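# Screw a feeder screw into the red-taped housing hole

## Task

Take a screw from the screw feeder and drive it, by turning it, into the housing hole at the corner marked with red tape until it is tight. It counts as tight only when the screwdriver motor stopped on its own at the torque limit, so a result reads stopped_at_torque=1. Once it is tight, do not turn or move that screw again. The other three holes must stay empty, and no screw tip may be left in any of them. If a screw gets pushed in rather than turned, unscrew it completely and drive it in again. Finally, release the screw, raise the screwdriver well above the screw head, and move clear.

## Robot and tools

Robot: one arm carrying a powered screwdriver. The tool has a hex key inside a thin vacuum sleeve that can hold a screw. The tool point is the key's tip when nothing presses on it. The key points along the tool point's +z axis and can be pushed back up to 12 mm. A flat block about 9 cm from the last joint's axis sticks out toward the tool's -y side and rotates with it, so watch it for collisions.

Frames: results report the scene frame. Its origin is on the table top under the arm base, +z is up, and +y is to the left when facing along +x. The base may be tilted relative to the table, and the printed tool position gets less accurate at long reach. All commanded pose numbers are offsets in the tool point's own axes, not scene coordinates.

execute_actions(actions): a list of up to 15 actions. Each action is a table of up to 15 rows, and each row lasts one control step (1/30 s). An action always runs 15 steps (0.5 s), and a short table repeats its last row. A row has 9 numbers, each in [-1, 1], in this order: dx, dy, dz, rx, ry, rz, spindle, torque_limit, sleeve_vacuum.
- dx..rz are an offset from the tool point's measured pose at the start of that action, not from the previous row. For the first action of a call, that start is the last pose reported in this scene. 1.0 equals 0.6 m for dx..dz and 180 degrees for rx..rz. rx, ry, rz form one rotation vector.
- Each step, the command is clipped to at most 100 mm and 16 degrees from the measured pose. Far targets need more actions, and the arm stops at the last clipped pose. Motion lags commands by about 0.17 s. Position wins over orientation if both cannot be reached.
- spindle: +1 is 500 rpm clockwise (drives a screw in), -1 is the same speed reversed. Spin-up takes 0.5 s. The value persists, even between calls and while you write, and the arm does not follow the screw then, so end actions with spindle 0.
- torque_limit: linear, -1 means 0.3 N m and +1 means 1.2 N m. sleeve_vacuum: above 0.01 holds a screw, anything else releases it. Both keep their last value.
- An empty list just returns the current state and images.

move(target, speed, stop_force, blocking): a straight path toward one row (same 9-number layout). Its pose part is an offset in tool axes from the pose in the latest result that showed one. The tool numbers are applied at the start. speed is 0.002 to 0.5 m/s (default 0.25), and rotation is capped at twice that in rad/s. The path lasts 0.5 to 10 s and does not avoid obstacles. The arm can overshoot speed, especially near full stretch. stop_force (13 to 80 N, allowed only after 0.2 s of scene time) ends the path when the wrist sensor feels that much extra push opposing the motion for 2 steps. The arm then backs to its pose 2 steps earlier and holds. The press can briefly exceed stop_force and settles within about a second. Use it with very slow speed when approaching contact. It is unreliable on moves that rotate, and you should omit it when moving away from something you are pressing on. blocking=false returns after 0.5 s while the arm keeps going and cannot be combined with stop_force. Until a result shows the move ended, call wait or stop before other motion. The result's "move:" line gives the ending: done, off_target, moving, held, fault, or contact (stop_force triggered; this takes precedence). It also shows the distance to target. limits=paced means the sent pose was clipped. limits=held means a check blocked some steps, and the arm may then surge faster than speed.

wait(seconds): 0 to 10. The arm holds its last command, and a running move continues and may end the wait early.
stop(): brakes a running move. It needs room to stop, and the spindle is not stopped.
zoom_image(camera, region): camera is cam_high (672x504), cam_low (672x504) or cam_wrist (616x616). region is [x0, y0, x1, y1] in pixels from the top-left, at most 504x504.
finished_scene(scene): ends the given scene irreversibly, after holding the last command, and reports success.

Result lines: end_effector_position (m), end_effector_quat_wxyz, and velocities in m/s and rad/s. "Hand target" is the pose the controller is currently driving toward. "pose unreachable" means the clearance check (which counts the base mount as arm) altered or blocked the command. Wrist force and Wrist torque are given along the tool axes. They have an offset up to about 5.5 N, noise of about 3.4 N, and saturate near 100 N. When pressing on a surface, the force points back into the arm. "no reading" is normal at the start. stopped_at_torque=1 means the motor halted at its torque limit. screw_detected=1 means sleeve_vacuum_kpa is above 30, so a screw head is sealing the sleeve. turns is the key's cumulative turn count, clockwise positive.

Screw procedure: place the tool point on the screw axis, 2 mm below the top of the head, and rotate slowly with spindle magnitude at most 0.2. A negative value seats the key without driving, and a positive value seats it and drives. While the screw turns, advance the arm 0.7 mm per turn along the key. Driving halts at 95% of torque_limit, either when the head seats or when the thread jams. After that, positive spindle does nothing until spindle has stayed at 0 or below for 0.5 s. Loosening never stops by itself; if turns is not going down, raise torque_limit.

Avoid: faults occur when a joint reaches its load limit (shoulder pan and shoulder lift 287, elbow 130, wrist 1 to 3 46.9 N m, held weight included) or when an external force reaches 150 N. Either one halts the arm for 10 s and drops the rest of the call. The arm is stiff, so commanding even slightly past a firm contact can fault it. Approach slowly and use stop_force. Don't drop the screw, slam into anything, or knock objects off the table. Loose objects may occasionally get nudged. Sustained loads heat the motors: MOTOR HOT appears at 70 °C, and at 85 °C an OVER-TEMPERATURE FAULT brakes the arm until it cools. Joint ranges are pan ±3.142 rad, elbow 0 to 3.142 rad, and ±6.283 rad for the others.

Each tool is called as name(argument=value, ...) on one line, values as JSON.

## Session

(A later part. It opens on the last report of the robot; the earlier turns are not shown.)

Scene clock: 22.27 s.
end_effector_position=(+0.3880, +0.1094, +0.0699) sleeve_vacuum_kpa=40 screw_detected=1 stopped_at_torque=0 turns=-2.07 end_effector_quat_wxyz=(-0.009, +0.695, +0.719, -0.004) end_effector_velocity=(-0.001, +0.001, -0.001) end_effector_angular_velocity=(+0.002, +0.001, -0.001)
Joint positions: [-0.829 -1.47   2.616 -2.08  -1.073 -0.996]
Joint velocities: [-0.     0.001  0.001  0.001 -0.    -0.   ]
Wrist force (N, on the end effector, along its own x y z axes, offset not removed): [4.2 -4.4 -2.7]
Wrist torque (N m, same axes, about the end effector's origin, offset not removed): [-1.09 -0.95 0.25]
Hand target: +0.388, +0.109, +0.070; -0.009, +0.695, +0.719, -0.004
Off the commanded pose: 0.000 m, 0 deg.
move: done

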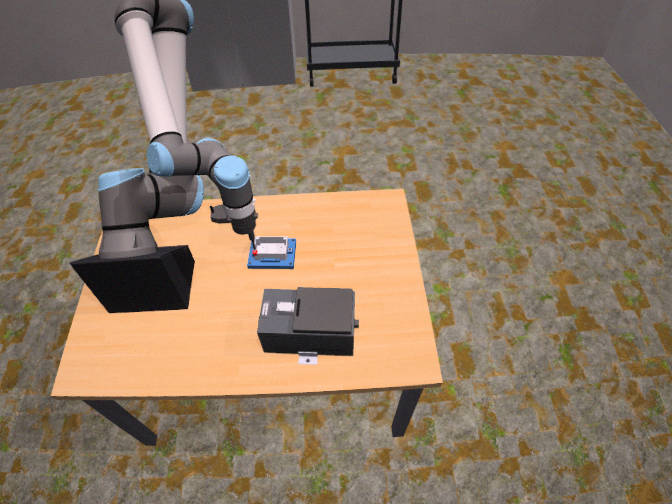

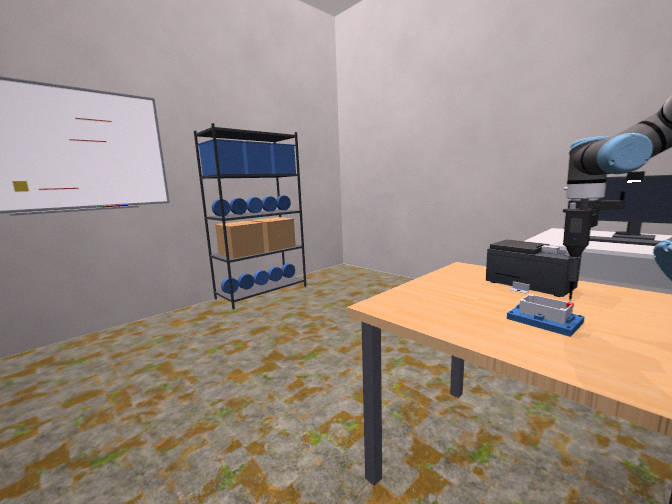

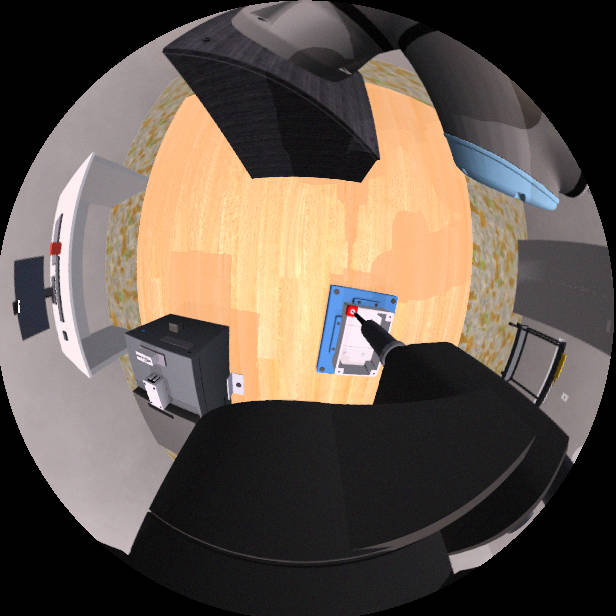

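execute_actions(actions=[[[0,0,-0.008,0,0,0,0,0,1]],[[-0.002,-0.0017,0,0,0,0,0,0,1]],[[0,0,0,0,0,0,0,0,1]]])

zoom_image(camera="cam_wrist", region=[335,295,365,325])

Scene clock: 25.17 s.
end_effector_position=(+0.3872, +0.1081, +0.0747) sleeve_vacuum_kpa=40 screw_detected=1 stopped_at_torque=0 turns=-2.07 end_effector_quat_wxyz=(-0.009, +0.695, +0.719, -0.004) end_effector_velocity=(+0.001, -0.000, +0.001) end_effector_angular_velocity=(-0.000, -0.002, -0.001)
Joint positions: [-0.838 -1.477  2.612 -2.065 -1.078 -1.004]
Joint velocities: [-0.002 -0.     0.    -0.001  0.001 -0.   ]
Wrist force (N, on the end effector, along its own x y z axes, offset not removed): [2.2 -0.6 -1.1]
Wrist torque (N m, same axes, about the end effector's origin, offset not removed): [-0.24 -0.21 0.10]
Hand target: +0.387, +0.108, +0.075; -0.009, +0.695, +0.719, -0.004
Off the commanded pose: 0.000 m, 0 deg.

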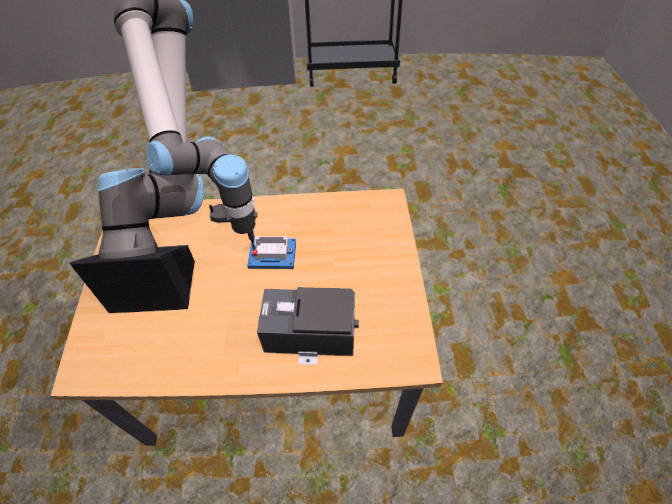

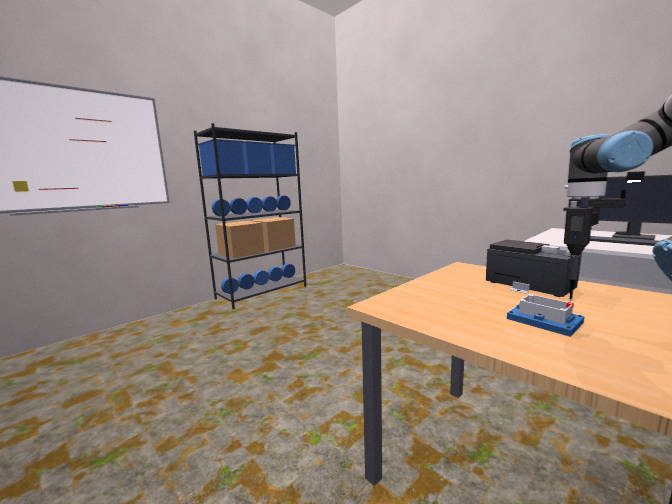

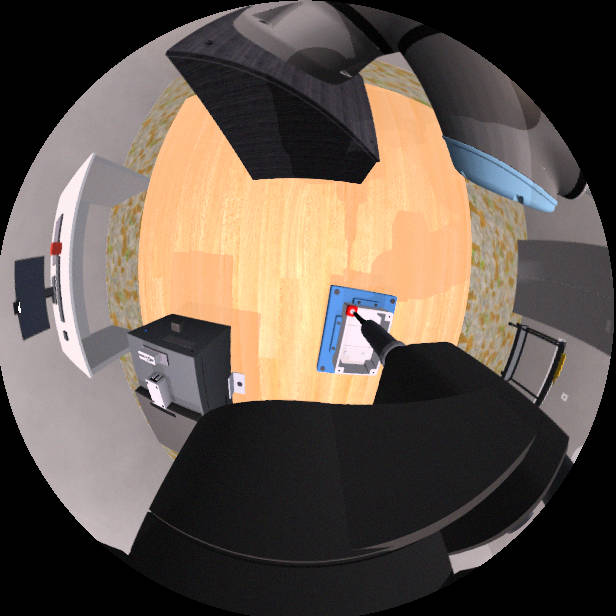

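Region (335, 295, 365, 325) of cam_wrist's 616x616 image, scaled by 16.800, with more detail than that image has.

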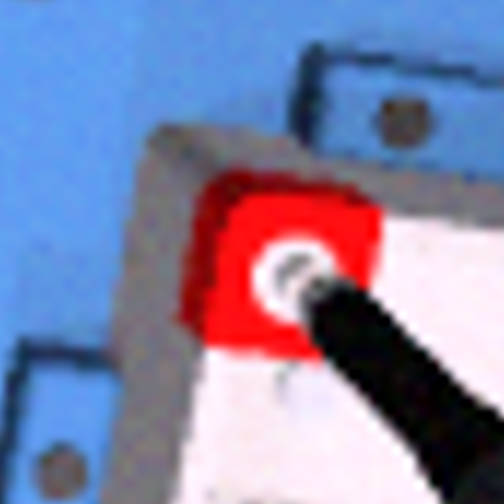

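execute_actions(actions=[[[0,0,0.003,0,0,0,0,0,1]],[[0,0,0.003,0,0,0,0.2,0,1]],[[0,0,0.003,0,0,0,0.2,0,1]],[[0,0,0,0,0,0,0.2,0,1]],[[0,0,0,0,0,0,0.2,0,1]],[[0,0,0,0,0,0,0,0,1]]])

zoom_image(camera="cam_wrist", region=[335,295,365,325])

Scene clock: 29.00 s.
end_effector_position=(+0.3871, +0.1081, +0.0693) sleeve_vacuum_kpa=40 screw_detected=1 stopped_at_torque=0 turns=1.20 end_effector_quat_wxyz=(-0.009, +0.695, +0.719, -0.004) end_effector_velocity=(+0.000, -0.001, +0.000) end_effector_angular_velocity=(-0.001, -0.001, +0.000)
Joint positions: [-0.831 -1.468  2.618 -2.083 -1.074 -0.998]
Joint velocities: [-0.001  0.001 -0.    -0.001 -0.    -0.   ]
Wrist force (N, on the end effector, along its own x y z axes, offset not removed): [0.3 -4.4 -5.9]
Wrist torque (N m, same axes, about the end effector's origin, offset not removed): [-0.94 0.06 0.13]
Hand target: +0.387, +0.108, +0.069; -0.009, +0.695, +0.719, -0.004
Off the commanded pose: 0.000 m, 0 deg.

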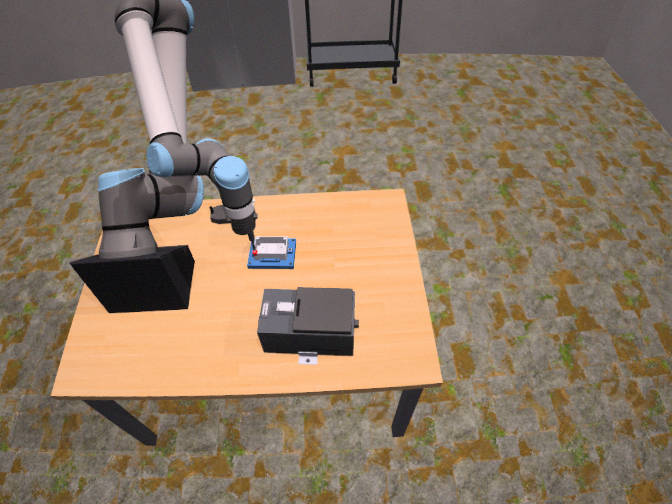

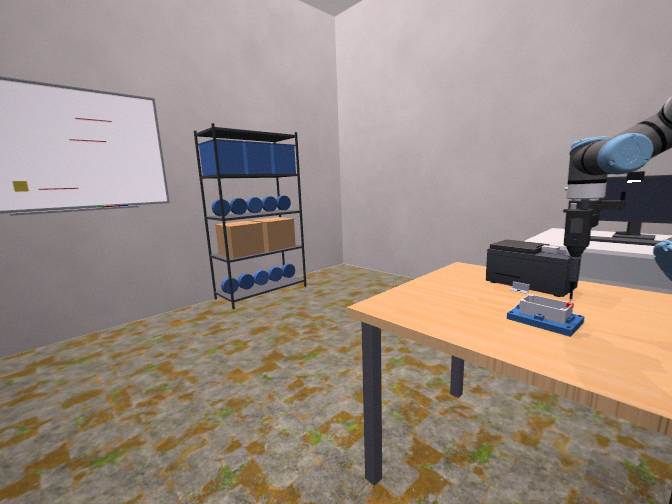

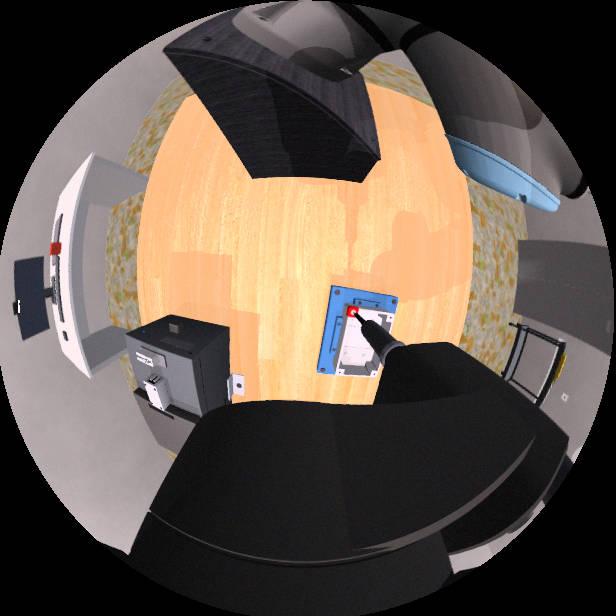

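Region (335, 295, 365, 325) of cam_wrist's 616x616 image, scaled by 16.800, with more detail than that image has.

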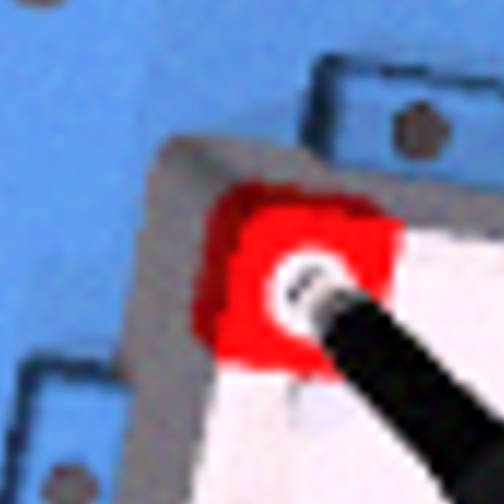

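execute_actions(actions=[[[0,0,0,0,0,0,0.2,0,1]],[[0,0,0.001,0,0,0,0.2,0,1]],[[0,0,0.001,0,0,0,0.2,0,1]],[[0,0,0.001,0,0,0,0.2,0,1]],[[0,0,0.001,0,0,0,0.2,0,1]],[[0,0,0,0,0,0,0,0,1]]])

zoom_image(camera="cam_wrist", region=[335,295,365,325])

Scene clock: 33.40 s.
end_effector_position=(+0.3870, +0.1082, +0.0669) sleeve_vacuum_kpa=40 screw_detected=1 stopped_at_torque=0 turns=5.31 end_effector_quat_wxyz=(-0.009, +0.695, +0.719, -0.004) end_effector_velocity=(+0.001, -0.000, +0.001) end_effector_angular_velocity=(-0.000, -0.000, +0.001)
Joint positions: [-0.828 -1.464  2.62  -2.091 -1.073 -0.996]
Joint velocities: [ 0.001  0.    -0.002  0.001  0.    -0.   ]
Wrist force (N, on the end effector, along its own x y z axes, offset not removed): [0.7 -3.1 -6.9]
Wrist torque (N m, same axes, about the end effector's origin, offset not removed): [-0.60 -0.03 0.04]
Hand target: +0.387, +0.108, +0.067; -0.009, +0.695, +0.719, -0.004
Off the commanded pose: 0.000 m, 0 deg.

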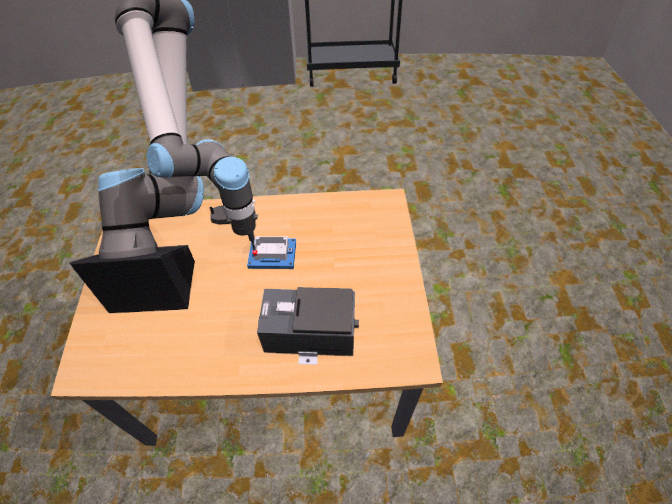

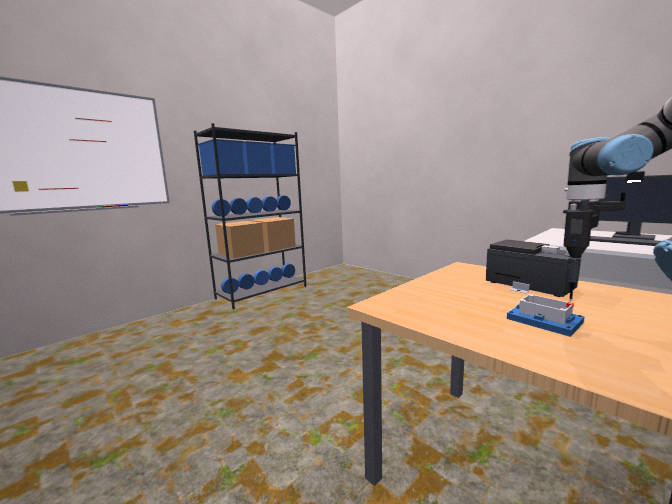

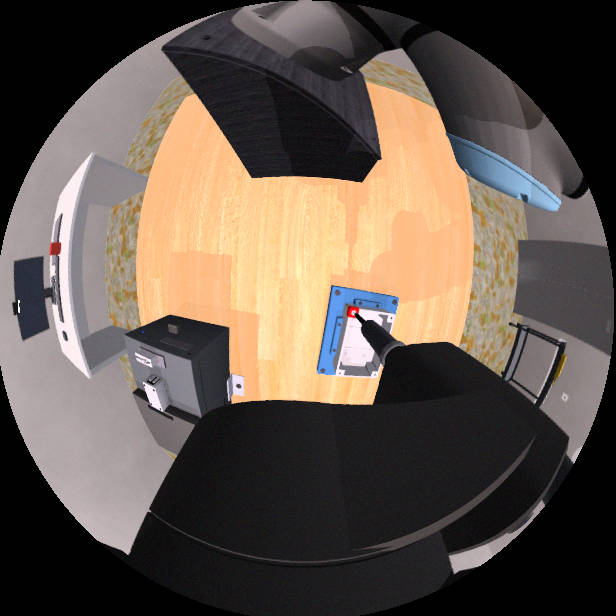

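Region (335, 295, 365, 325) of cam_wrist's 616x616 image, scaled by 16.800, with more detail than that image has.

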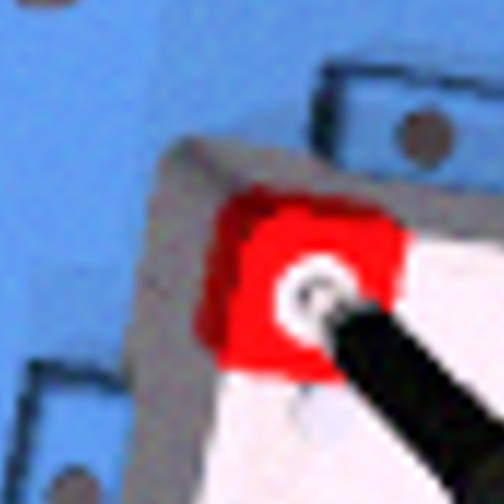

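execute_actions(actions=[[[0,0,0,0,0,0,0.2,0,1]],[[0,0,0.001,0,0,0,0.2,0,1]],[[0,0,0.001,0,0,0,0.2,0,1]],[[0,0,0.001,0,0,0,0.2,0,1]],[[0,0,0.001,0,0,0,0.2,0,1]],[[0,0,0.001,0,0,0,0.2,0,1]],[[0,0,0,0,0,0,0,0,1]]])

zoom_image(camera="cam_wrist", region=[335,295,365,325])

Scene clock: 37.80 s.
end_effector_position=(+0.3870, +0.1082, +0.0639) sleeve_vacuum_kpa=40 screw_detected=1 stopped_at_torque=0 turns=10.26 end_effector_quat_wxyz=(-0.009, +0.695, +0.719, -0.004) end_effector_velocity=(-0.001, +0.001, -0.001) end_effector_angular_velocity=(+0.001, +0.001, -0.001)
Joint positions: [-0.825 -1.458  2.623 -2.101 -1.07  -0.992]
Joint velocities: [-0.    -0.     0.003 -0.001 -0.    -0.   ]
Wrist force (N, on the end effector, along its own x y z axes, offset not removed): [3.1 -4.5 -7.5]
Wrist torque (N m, same axes, about the end effector's origin, offset not removed): [-0.78 -0.68 0.19]
Hand target: +0.387, +0.108, +0.064; -0.009, +0.695, +0.719, -0.004
Off the commanded pose: 0.000 m, 0 deg.

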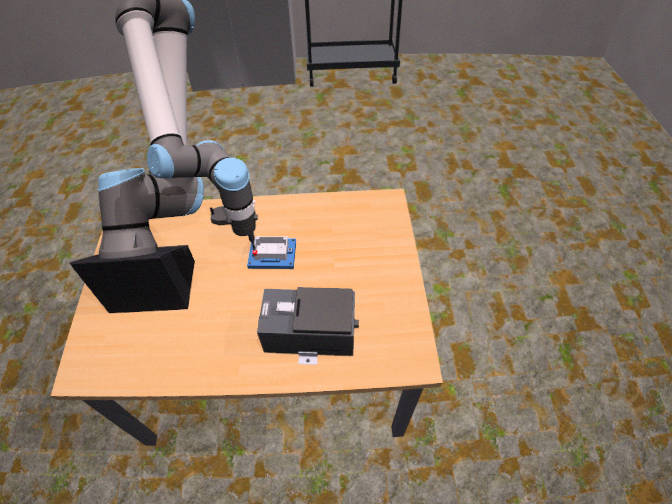

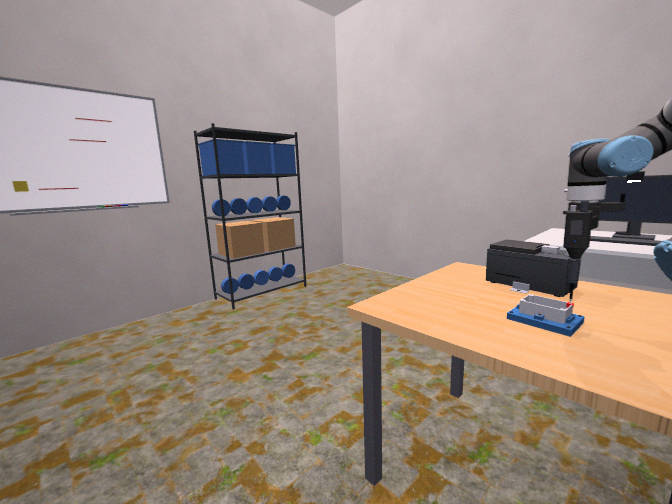

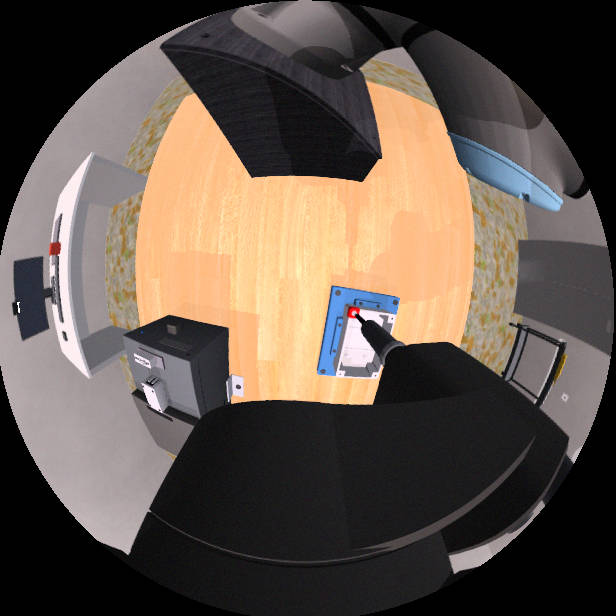

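Region (335, 295, 365, 325) of cam_wrist's 616x616 image, scaled by 16.800, with more detail than that image has.

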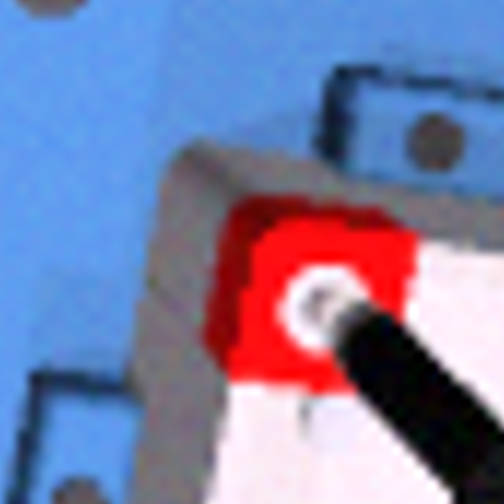

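move(target=[0,0,-0.018,0,0,0,0,0,1])

zoom_image(camera="cam_wrist", region=[343,302,363,322])

Scene clock: 39.60 s.
end_effector_position=(+0.3872, +0.1081, +0.0746) sleeve_vacuum_kpa=40 screw_detected=1 stopped_at_torque=0 turns=10.26 end_effector_quat_wxyz=(-0.009, +0.695, +0.719, -0.004) end_effector_velocity=(+0.001, -0.001, +0.002) end_effector_angular_velocity=(-0.003, -0.001, +0.002)
Joint positions: [-0.838 -1.477  2.612 -2.065 -1.078 -1.004]
Joint velocities: [-0.002 -0.004 -0.003  0.004 -0.002 -0.002]
Wrist force (N, on the end effector, along its own x y z axes, offset not removed): [2.2 -3.3 -1.3]
Wrist torque (N m, same axes, about the end effector's origin, offset not removed): [-0.74 -0.49 0.12]
Hand target: +0.387, +0.108, +0.075; -0.009, +0.695, +0.719, -0.004
Off the commanded pose: 0.000 m, 0 deg.
move: done

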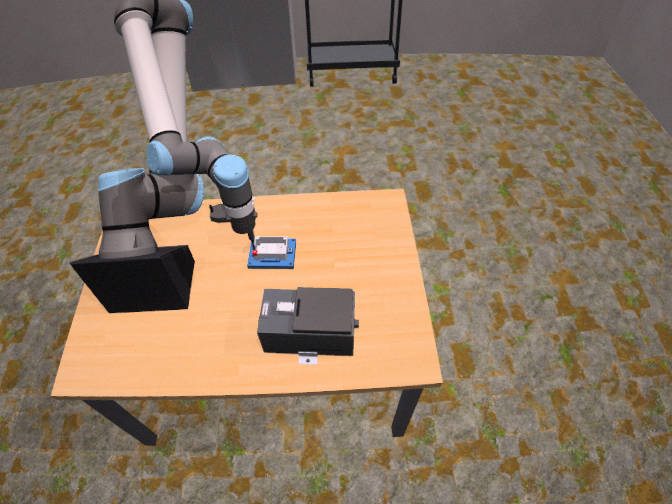

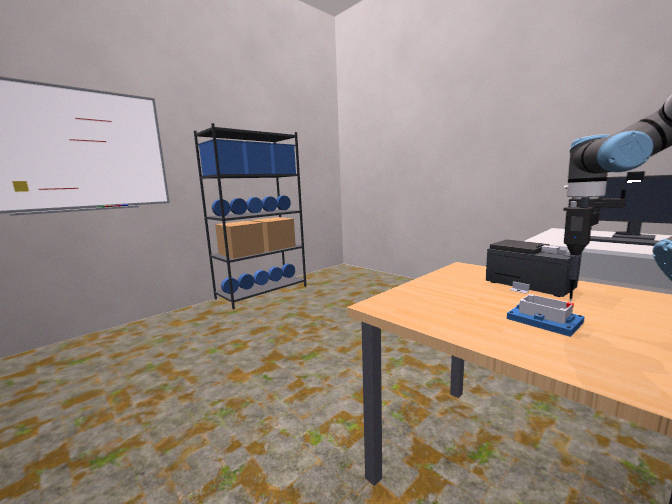

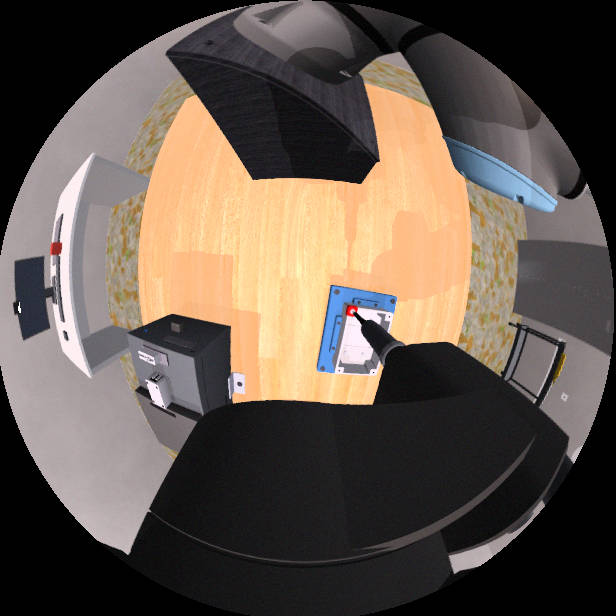

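Region (343, 302, 363, 322) of cam_wrist's 616x616 image, scaled by 25.200, with more detail than that image has.

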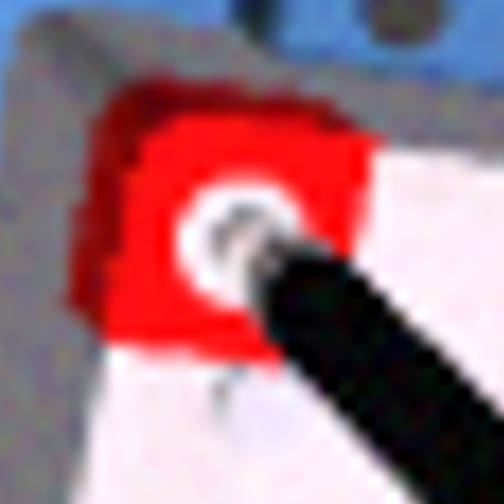

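execute_actions(actions=[[[-0.0005,0.001,-0.002,0,0,0,0,0,1]],[[0,0,0.005,0,0,0,0.2,0,1]],[[0,0,0.004,0,0,0,0.2,0,1]],[[0,0,0.002,0,0,0,0.2,0,1]],[[0,0,0.001,0,0,0,0.2,0,1]],[[0,0,0.001,0,0,0,0.2,0,1]],[[0,0,0.001,0,0,0,0.2,0,1]],[[0,0,0.001,0,0,0,0.2,0,1]],[[0,0,0,0,0,0,0,0,1]]])

zoom_image(camera="cam_wrist", region=[343,302,363,322])

Scene clock: 45.50 s.
end_effector_position=(+0.3877, +0.1079, +0.0668) sleeve_vacuum_kpa=40 screw_detected=1 stopped_at_torque=0 turns=16.03 end_effector_quat_wxyz=(-0.009, +0.695, +0.719, -0.004) end_effector_velocity=(+0.000, -0.001, +0.000) end_effector_angular_velocity=(-0.000, -0.001, -0.001)
Joint positions: [-0.828 -1.462  2.619 -2.092 -1.072 -0.995]
Joint velocities: [-0.002  0.     0.    -0.001 -0.     0.   ]
Wrist force (N, on the end effector, along its own x y z axes, offset not removed): [3.4 -2.7 -5.6]
Wrist torque (N m, same axes, about the end effector's origin, offset not removed): [-0.86 -0.31 0.16]
Hand target: +0.388, +0.108, +0.067; -0.009, +0.695, +0.719, -0.004
Off the commanded pose: 0.000 m, 0 deg.

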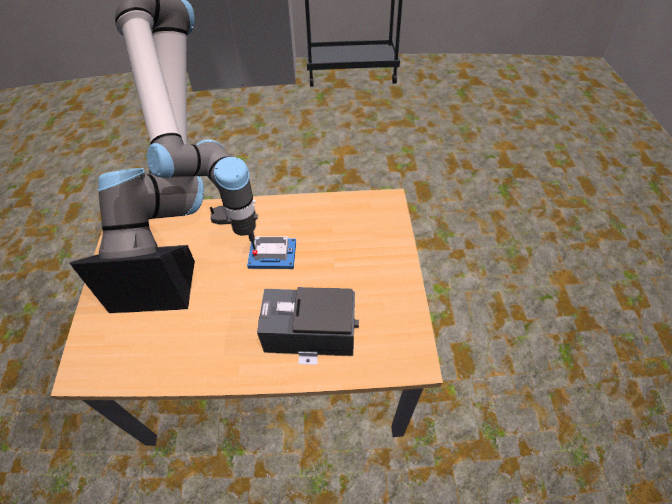

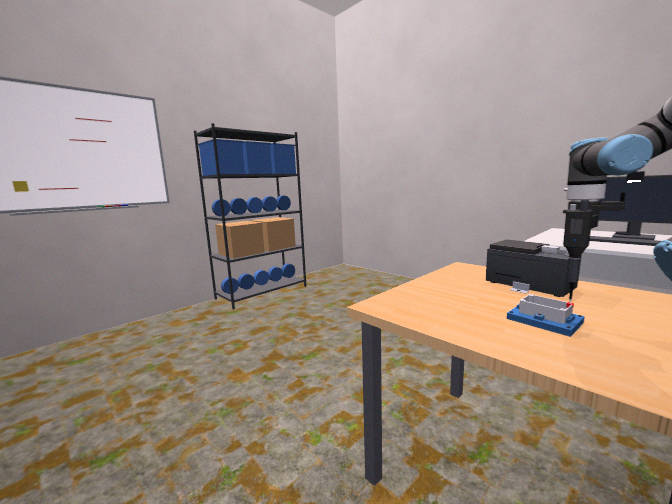

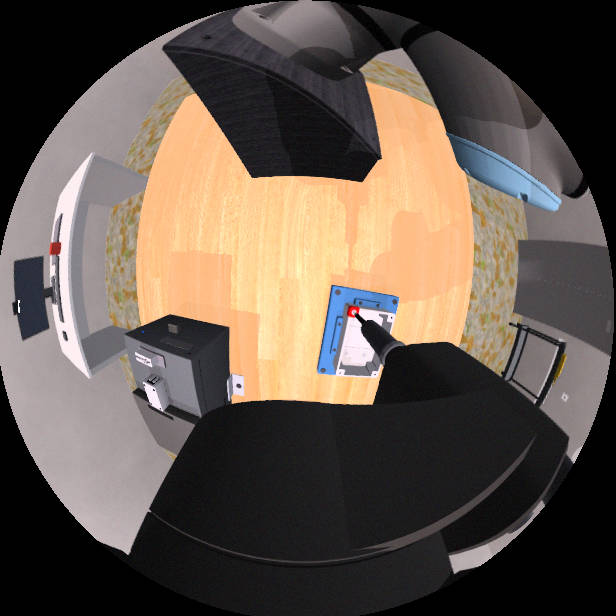

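Region (343, 302, 363, 322) of cam_wrist's 616x616 image, scaled by 25.200, with more detail than that image has.

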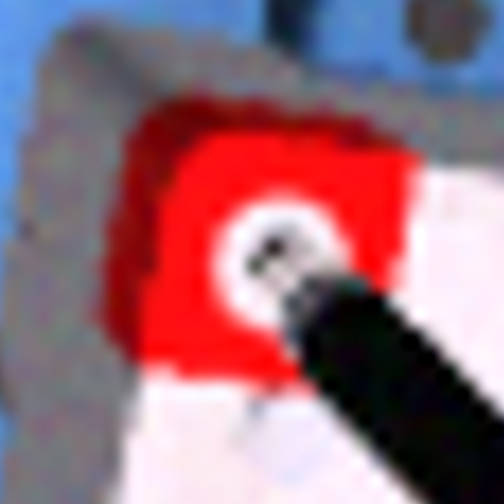

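execute_actions(actions=[[[0,0,-0.013,0,0,0,0,0,1]],[[-0.0014,-0.0015,0,0,0,0,0,0,1]],[[0,0,0.005,0,0,0,0.2,0,1]],[[0,0,0.004,0,0,0,0.2,0,1]],[[0,0,0.002,0,0,0,0.2,0,1]],[[0,0,0.001,0,0,0,0.2,0,1]],[[0,0,0.001,0,0,0,0.2,0,1]],[[0,0,0.001,0,0,0,0.2,0,1]],[[0,0,0,0,0,0,0,0,1]]])

zoom_image(camera="cam_wrist", region=[343,302,363,322])

Scene clock: 51.67 s.
end_effector_position=(+0.3868, +0.1070, +0.0662) sleeve_vacuum_kpa=39 screw_detected=1 stopped_at_torque=0 turns=20.97 end_effector_quat_wxyz=(-0.009, +0.695, +0.719, -0.004) end_effector_velocity=(+0.001, -0.001, +0.000) end_effector_angular_velocity=(-0.002, -0.001, +0.001)
Joint positions: [-0.83  -1.46   2.621 -2.095 -1.073 -0.997]
Joint velocities: [-0.    -0.    -0.001 -0.001 -0.    -0.   ]
Wrist force (N, on the end effector, along its own x y z axes, offset not removed): [2.9 -2.5 -3.7]
Wrist torque (N m, same axes, about the end effector's origin, offset not removed): [-0.37 -0.10 0.03]
Hand target: +0.387, +0.107, +0.066; -0.009, +0.695, +0.719, -0.004
Off the commanded pose: 0.000 m, 0 deg.

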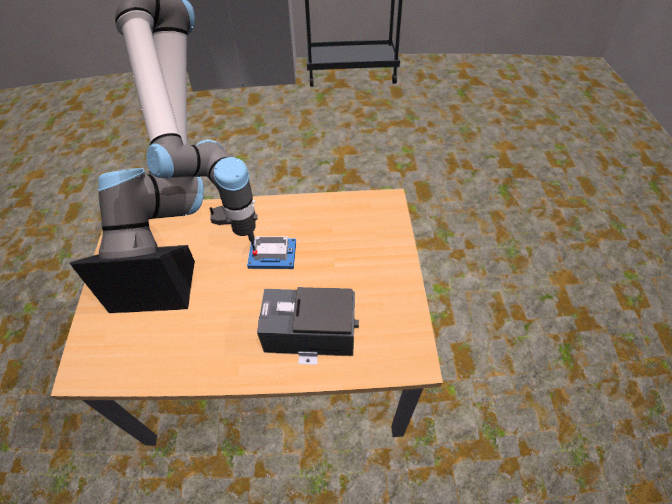

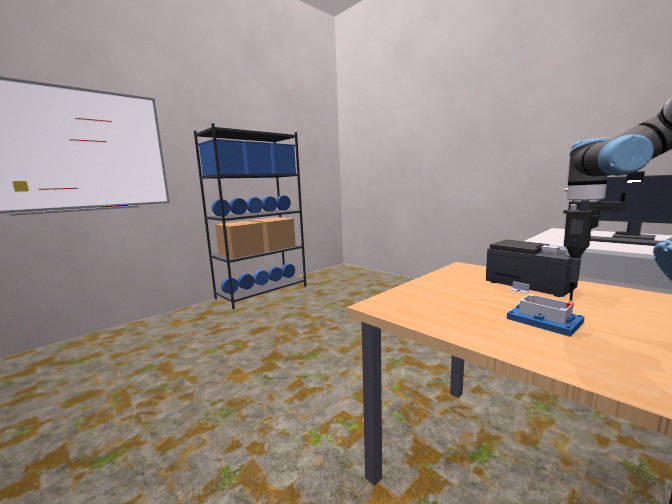

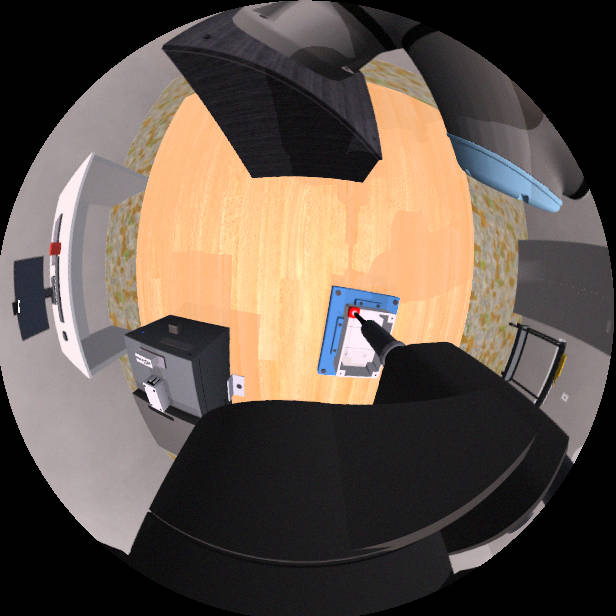

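Region (343, 302, 363, 322) of cam_wrist's 616x616 image, scaled by 25.200, with more detail than that image has.

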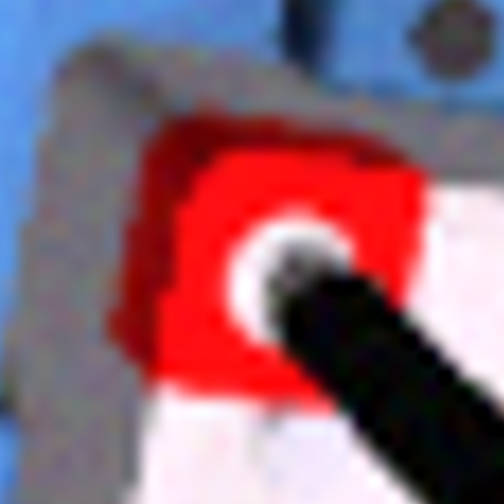

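execute_actions(actions=[[[0,0,0.001,0,0,0,0.2,0,1]],[[0,0,0.001,0,0,0,0.2,0,1]],[[0,0,0.001,0,0,0,0.2,0,1]],[[0,0,0.001,0,0,0,0.2,0,1]],[[0,0,0.001,0,0,0,0.2,0,1]],[[0,0,0.001,0,0,0,0.2,0,1]],[[0,0,0.001,0,0,0,0.2,0,1]],[[0,0,0.001,0,0,0,0.2,0,1]],[[0,0,0.001,0,0,0,0.2,0,1]],[[0,0,0.001,0,0,0,0.2,0,1]],[[0,0,0,0,0,0,0.2,0,1]],[[0,0,0,0,0,0,0,0,1]]])

Scene clock: 58.87 s.
end_effector_position=(+0.3867, +0.1071, +0.0603) sleeve_vacuum_kpa=37 screw_detected=1 stopped_at_torque=1 turns=29.13 end_effector_quat_wxyz=(-0.009, +0.695, +0.719, -0.004) end_effector_velocity=(+0.000, +0.000, -0.000) end_effector_angular_velocity=(+0.002, +0.001, -0.001)
Joint positions: [-0.822 -1.449  2.626 -2.115 -1.069 -0.99 ]
Joint velocities: [ 0.001  0.002 -0.001  0.001  0.001  0.   ]
Wrist force (N, on the end effector, along its own x y z axes, offset not removed): [3.5 -2.5 -3.1]
Wrist torque (N m, same axes, about the end effector's origin, offset not removed): [-0.40 -0.04 0.03]
Hand target: +0.387, +0.107, +0.060; -0.009, +0.695, +0.719, -0.004
Off the commanded pose: 0.000 m, 0 deg.

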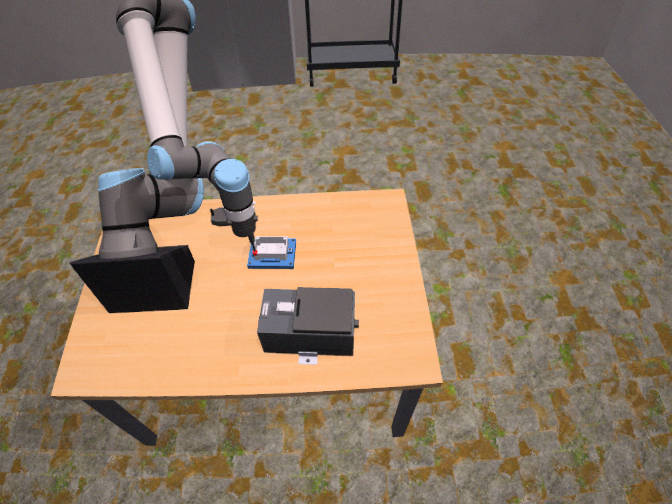

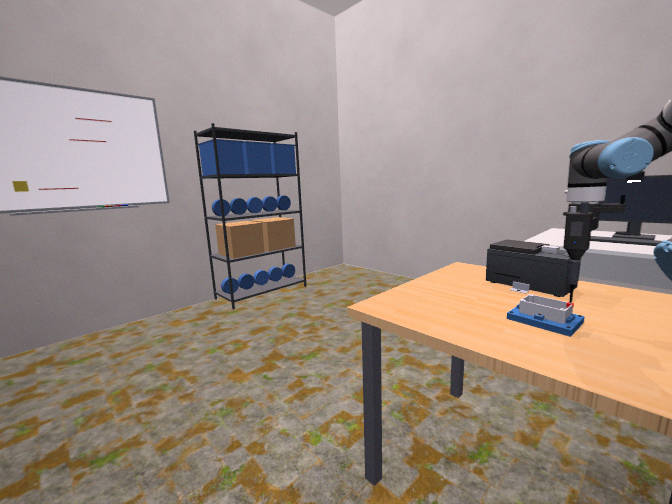

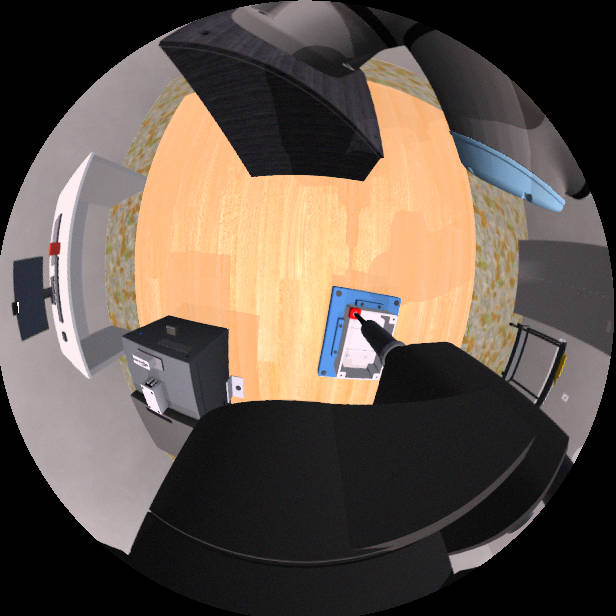

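execute_actions(actions=[[[0,0,0,0,0,0,0,0,0]],[[0,0,-0.02,0,0,0,0,0,0]]])

move(target=[0,0,-0.2,0,0,0,0,0,0])

zoom_image(camera="cam_wrist", region=[320,280,380,340])

Scene clock: 61.23 s.
end_effector_position=(+0.3869, +0.1070, +0.0722) sleeve_vacuum_kpa=0 screw_detected=0 stopped_at_torque=1 turns=29.13 end_effector_quat_wxyz=(-0.009, +0.695, +0.719, -0.004) end_effector_velocity=(-0.000, +0.000, +0.000) end_effector_angular_velocity=(-0.001, +0.000, +0.001)
Joint positions: [-0.837 -1.471  2.615 -2.075 -1.078 -1.003]
Joint velocities: [-0.    -0.002  0.     0.002 -0.001 -0.001]
Wrist force (N, on the end effector, along its own x y z axes, offset not removed): [0.9 -2.9 2.1]
Wrist torque (N m, same axes, about the end effector's origin, offset not removed): [-0.89 0.04 0.15]
Hand target: +0.387, +0.107, +0.072; -0.009, +0.695, +0.719, -0.004
Off the commanded pose: 0.000 m, 0 deg.

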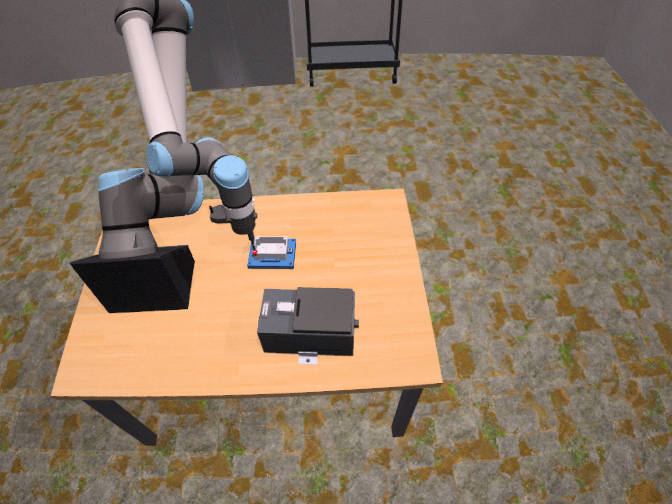

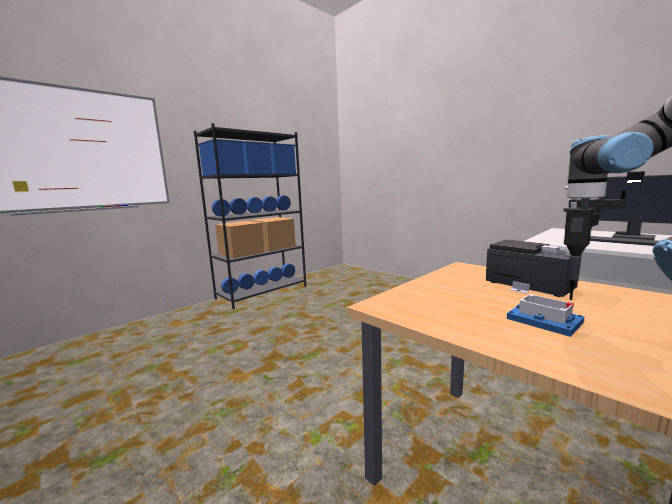

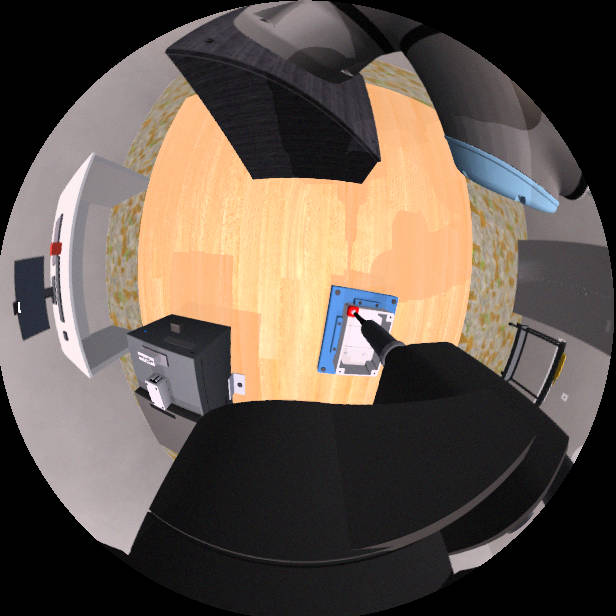

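Scene clock: 62.27 s.
end_effector_position=(+0.3889, +0.1061, +0.1920) sleeve_vacuum_kpa=0 screw_detected=0 stopped_at_torque=1 turns=29.13 end_effector_quat_wxyz=(-0.009, +0.695, +0.719, -0.003) end_effector_velocity=(-0.001, +0.000, +0.001) end_effector_angular_velocity=(+0.001, -0.001, -0.001)
Joint positions: [-0.964 -1.614  2.475 -1.743 -1.156 -1.114]
Joint velocities: [-0.003 -0.002 -0.     0.003 -0.001 -0.002]
Wrist force (N, on the end effector, along its own x y z axes, offset not removed): [2.0 -2.3 3.1]
Wrist torque (N m, same axes, about the end effector's origin, offset not removed): [-0.66 -0.24 0.20]
Hand target: +0.389, +0.106, +0.192; -0.009, +0.695, +0.719, -0.003
Off the commanded pose: 0.000 m, 0 deg.
move: done

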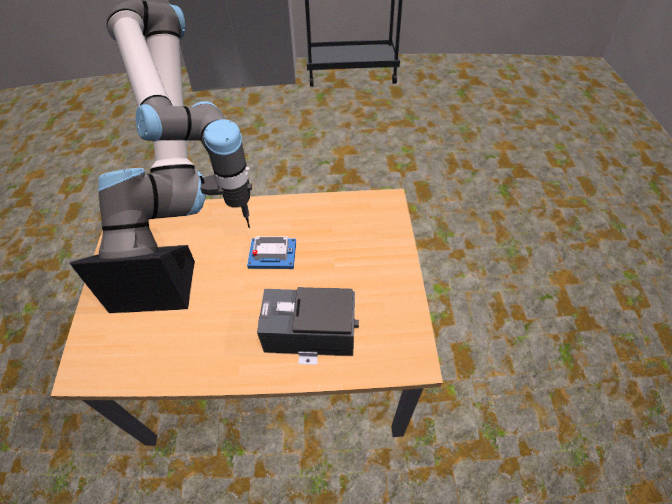

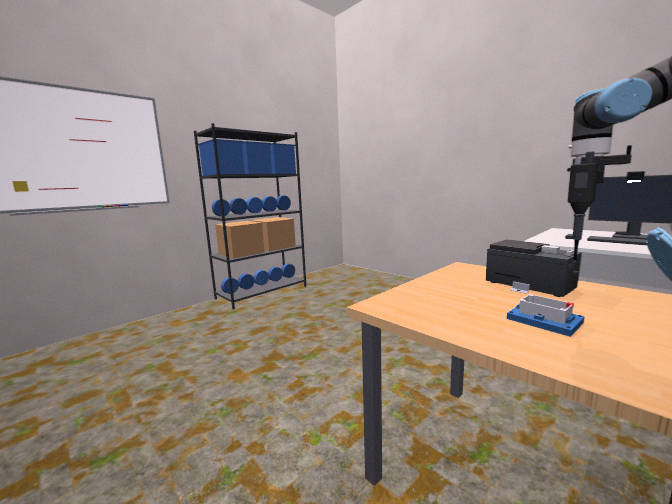

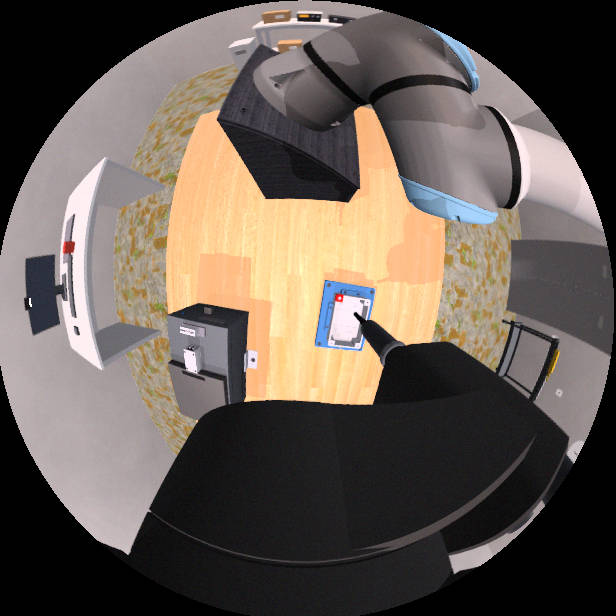

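Region (320, 280, 380, 340) of cam_wrist's 616x616 image, scaled by 8.400, with more detail than that image has.

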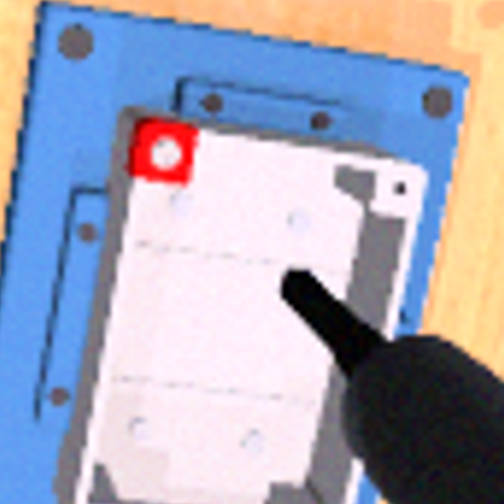

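finished_scene(scene=2)

The scene is finished: the task was done.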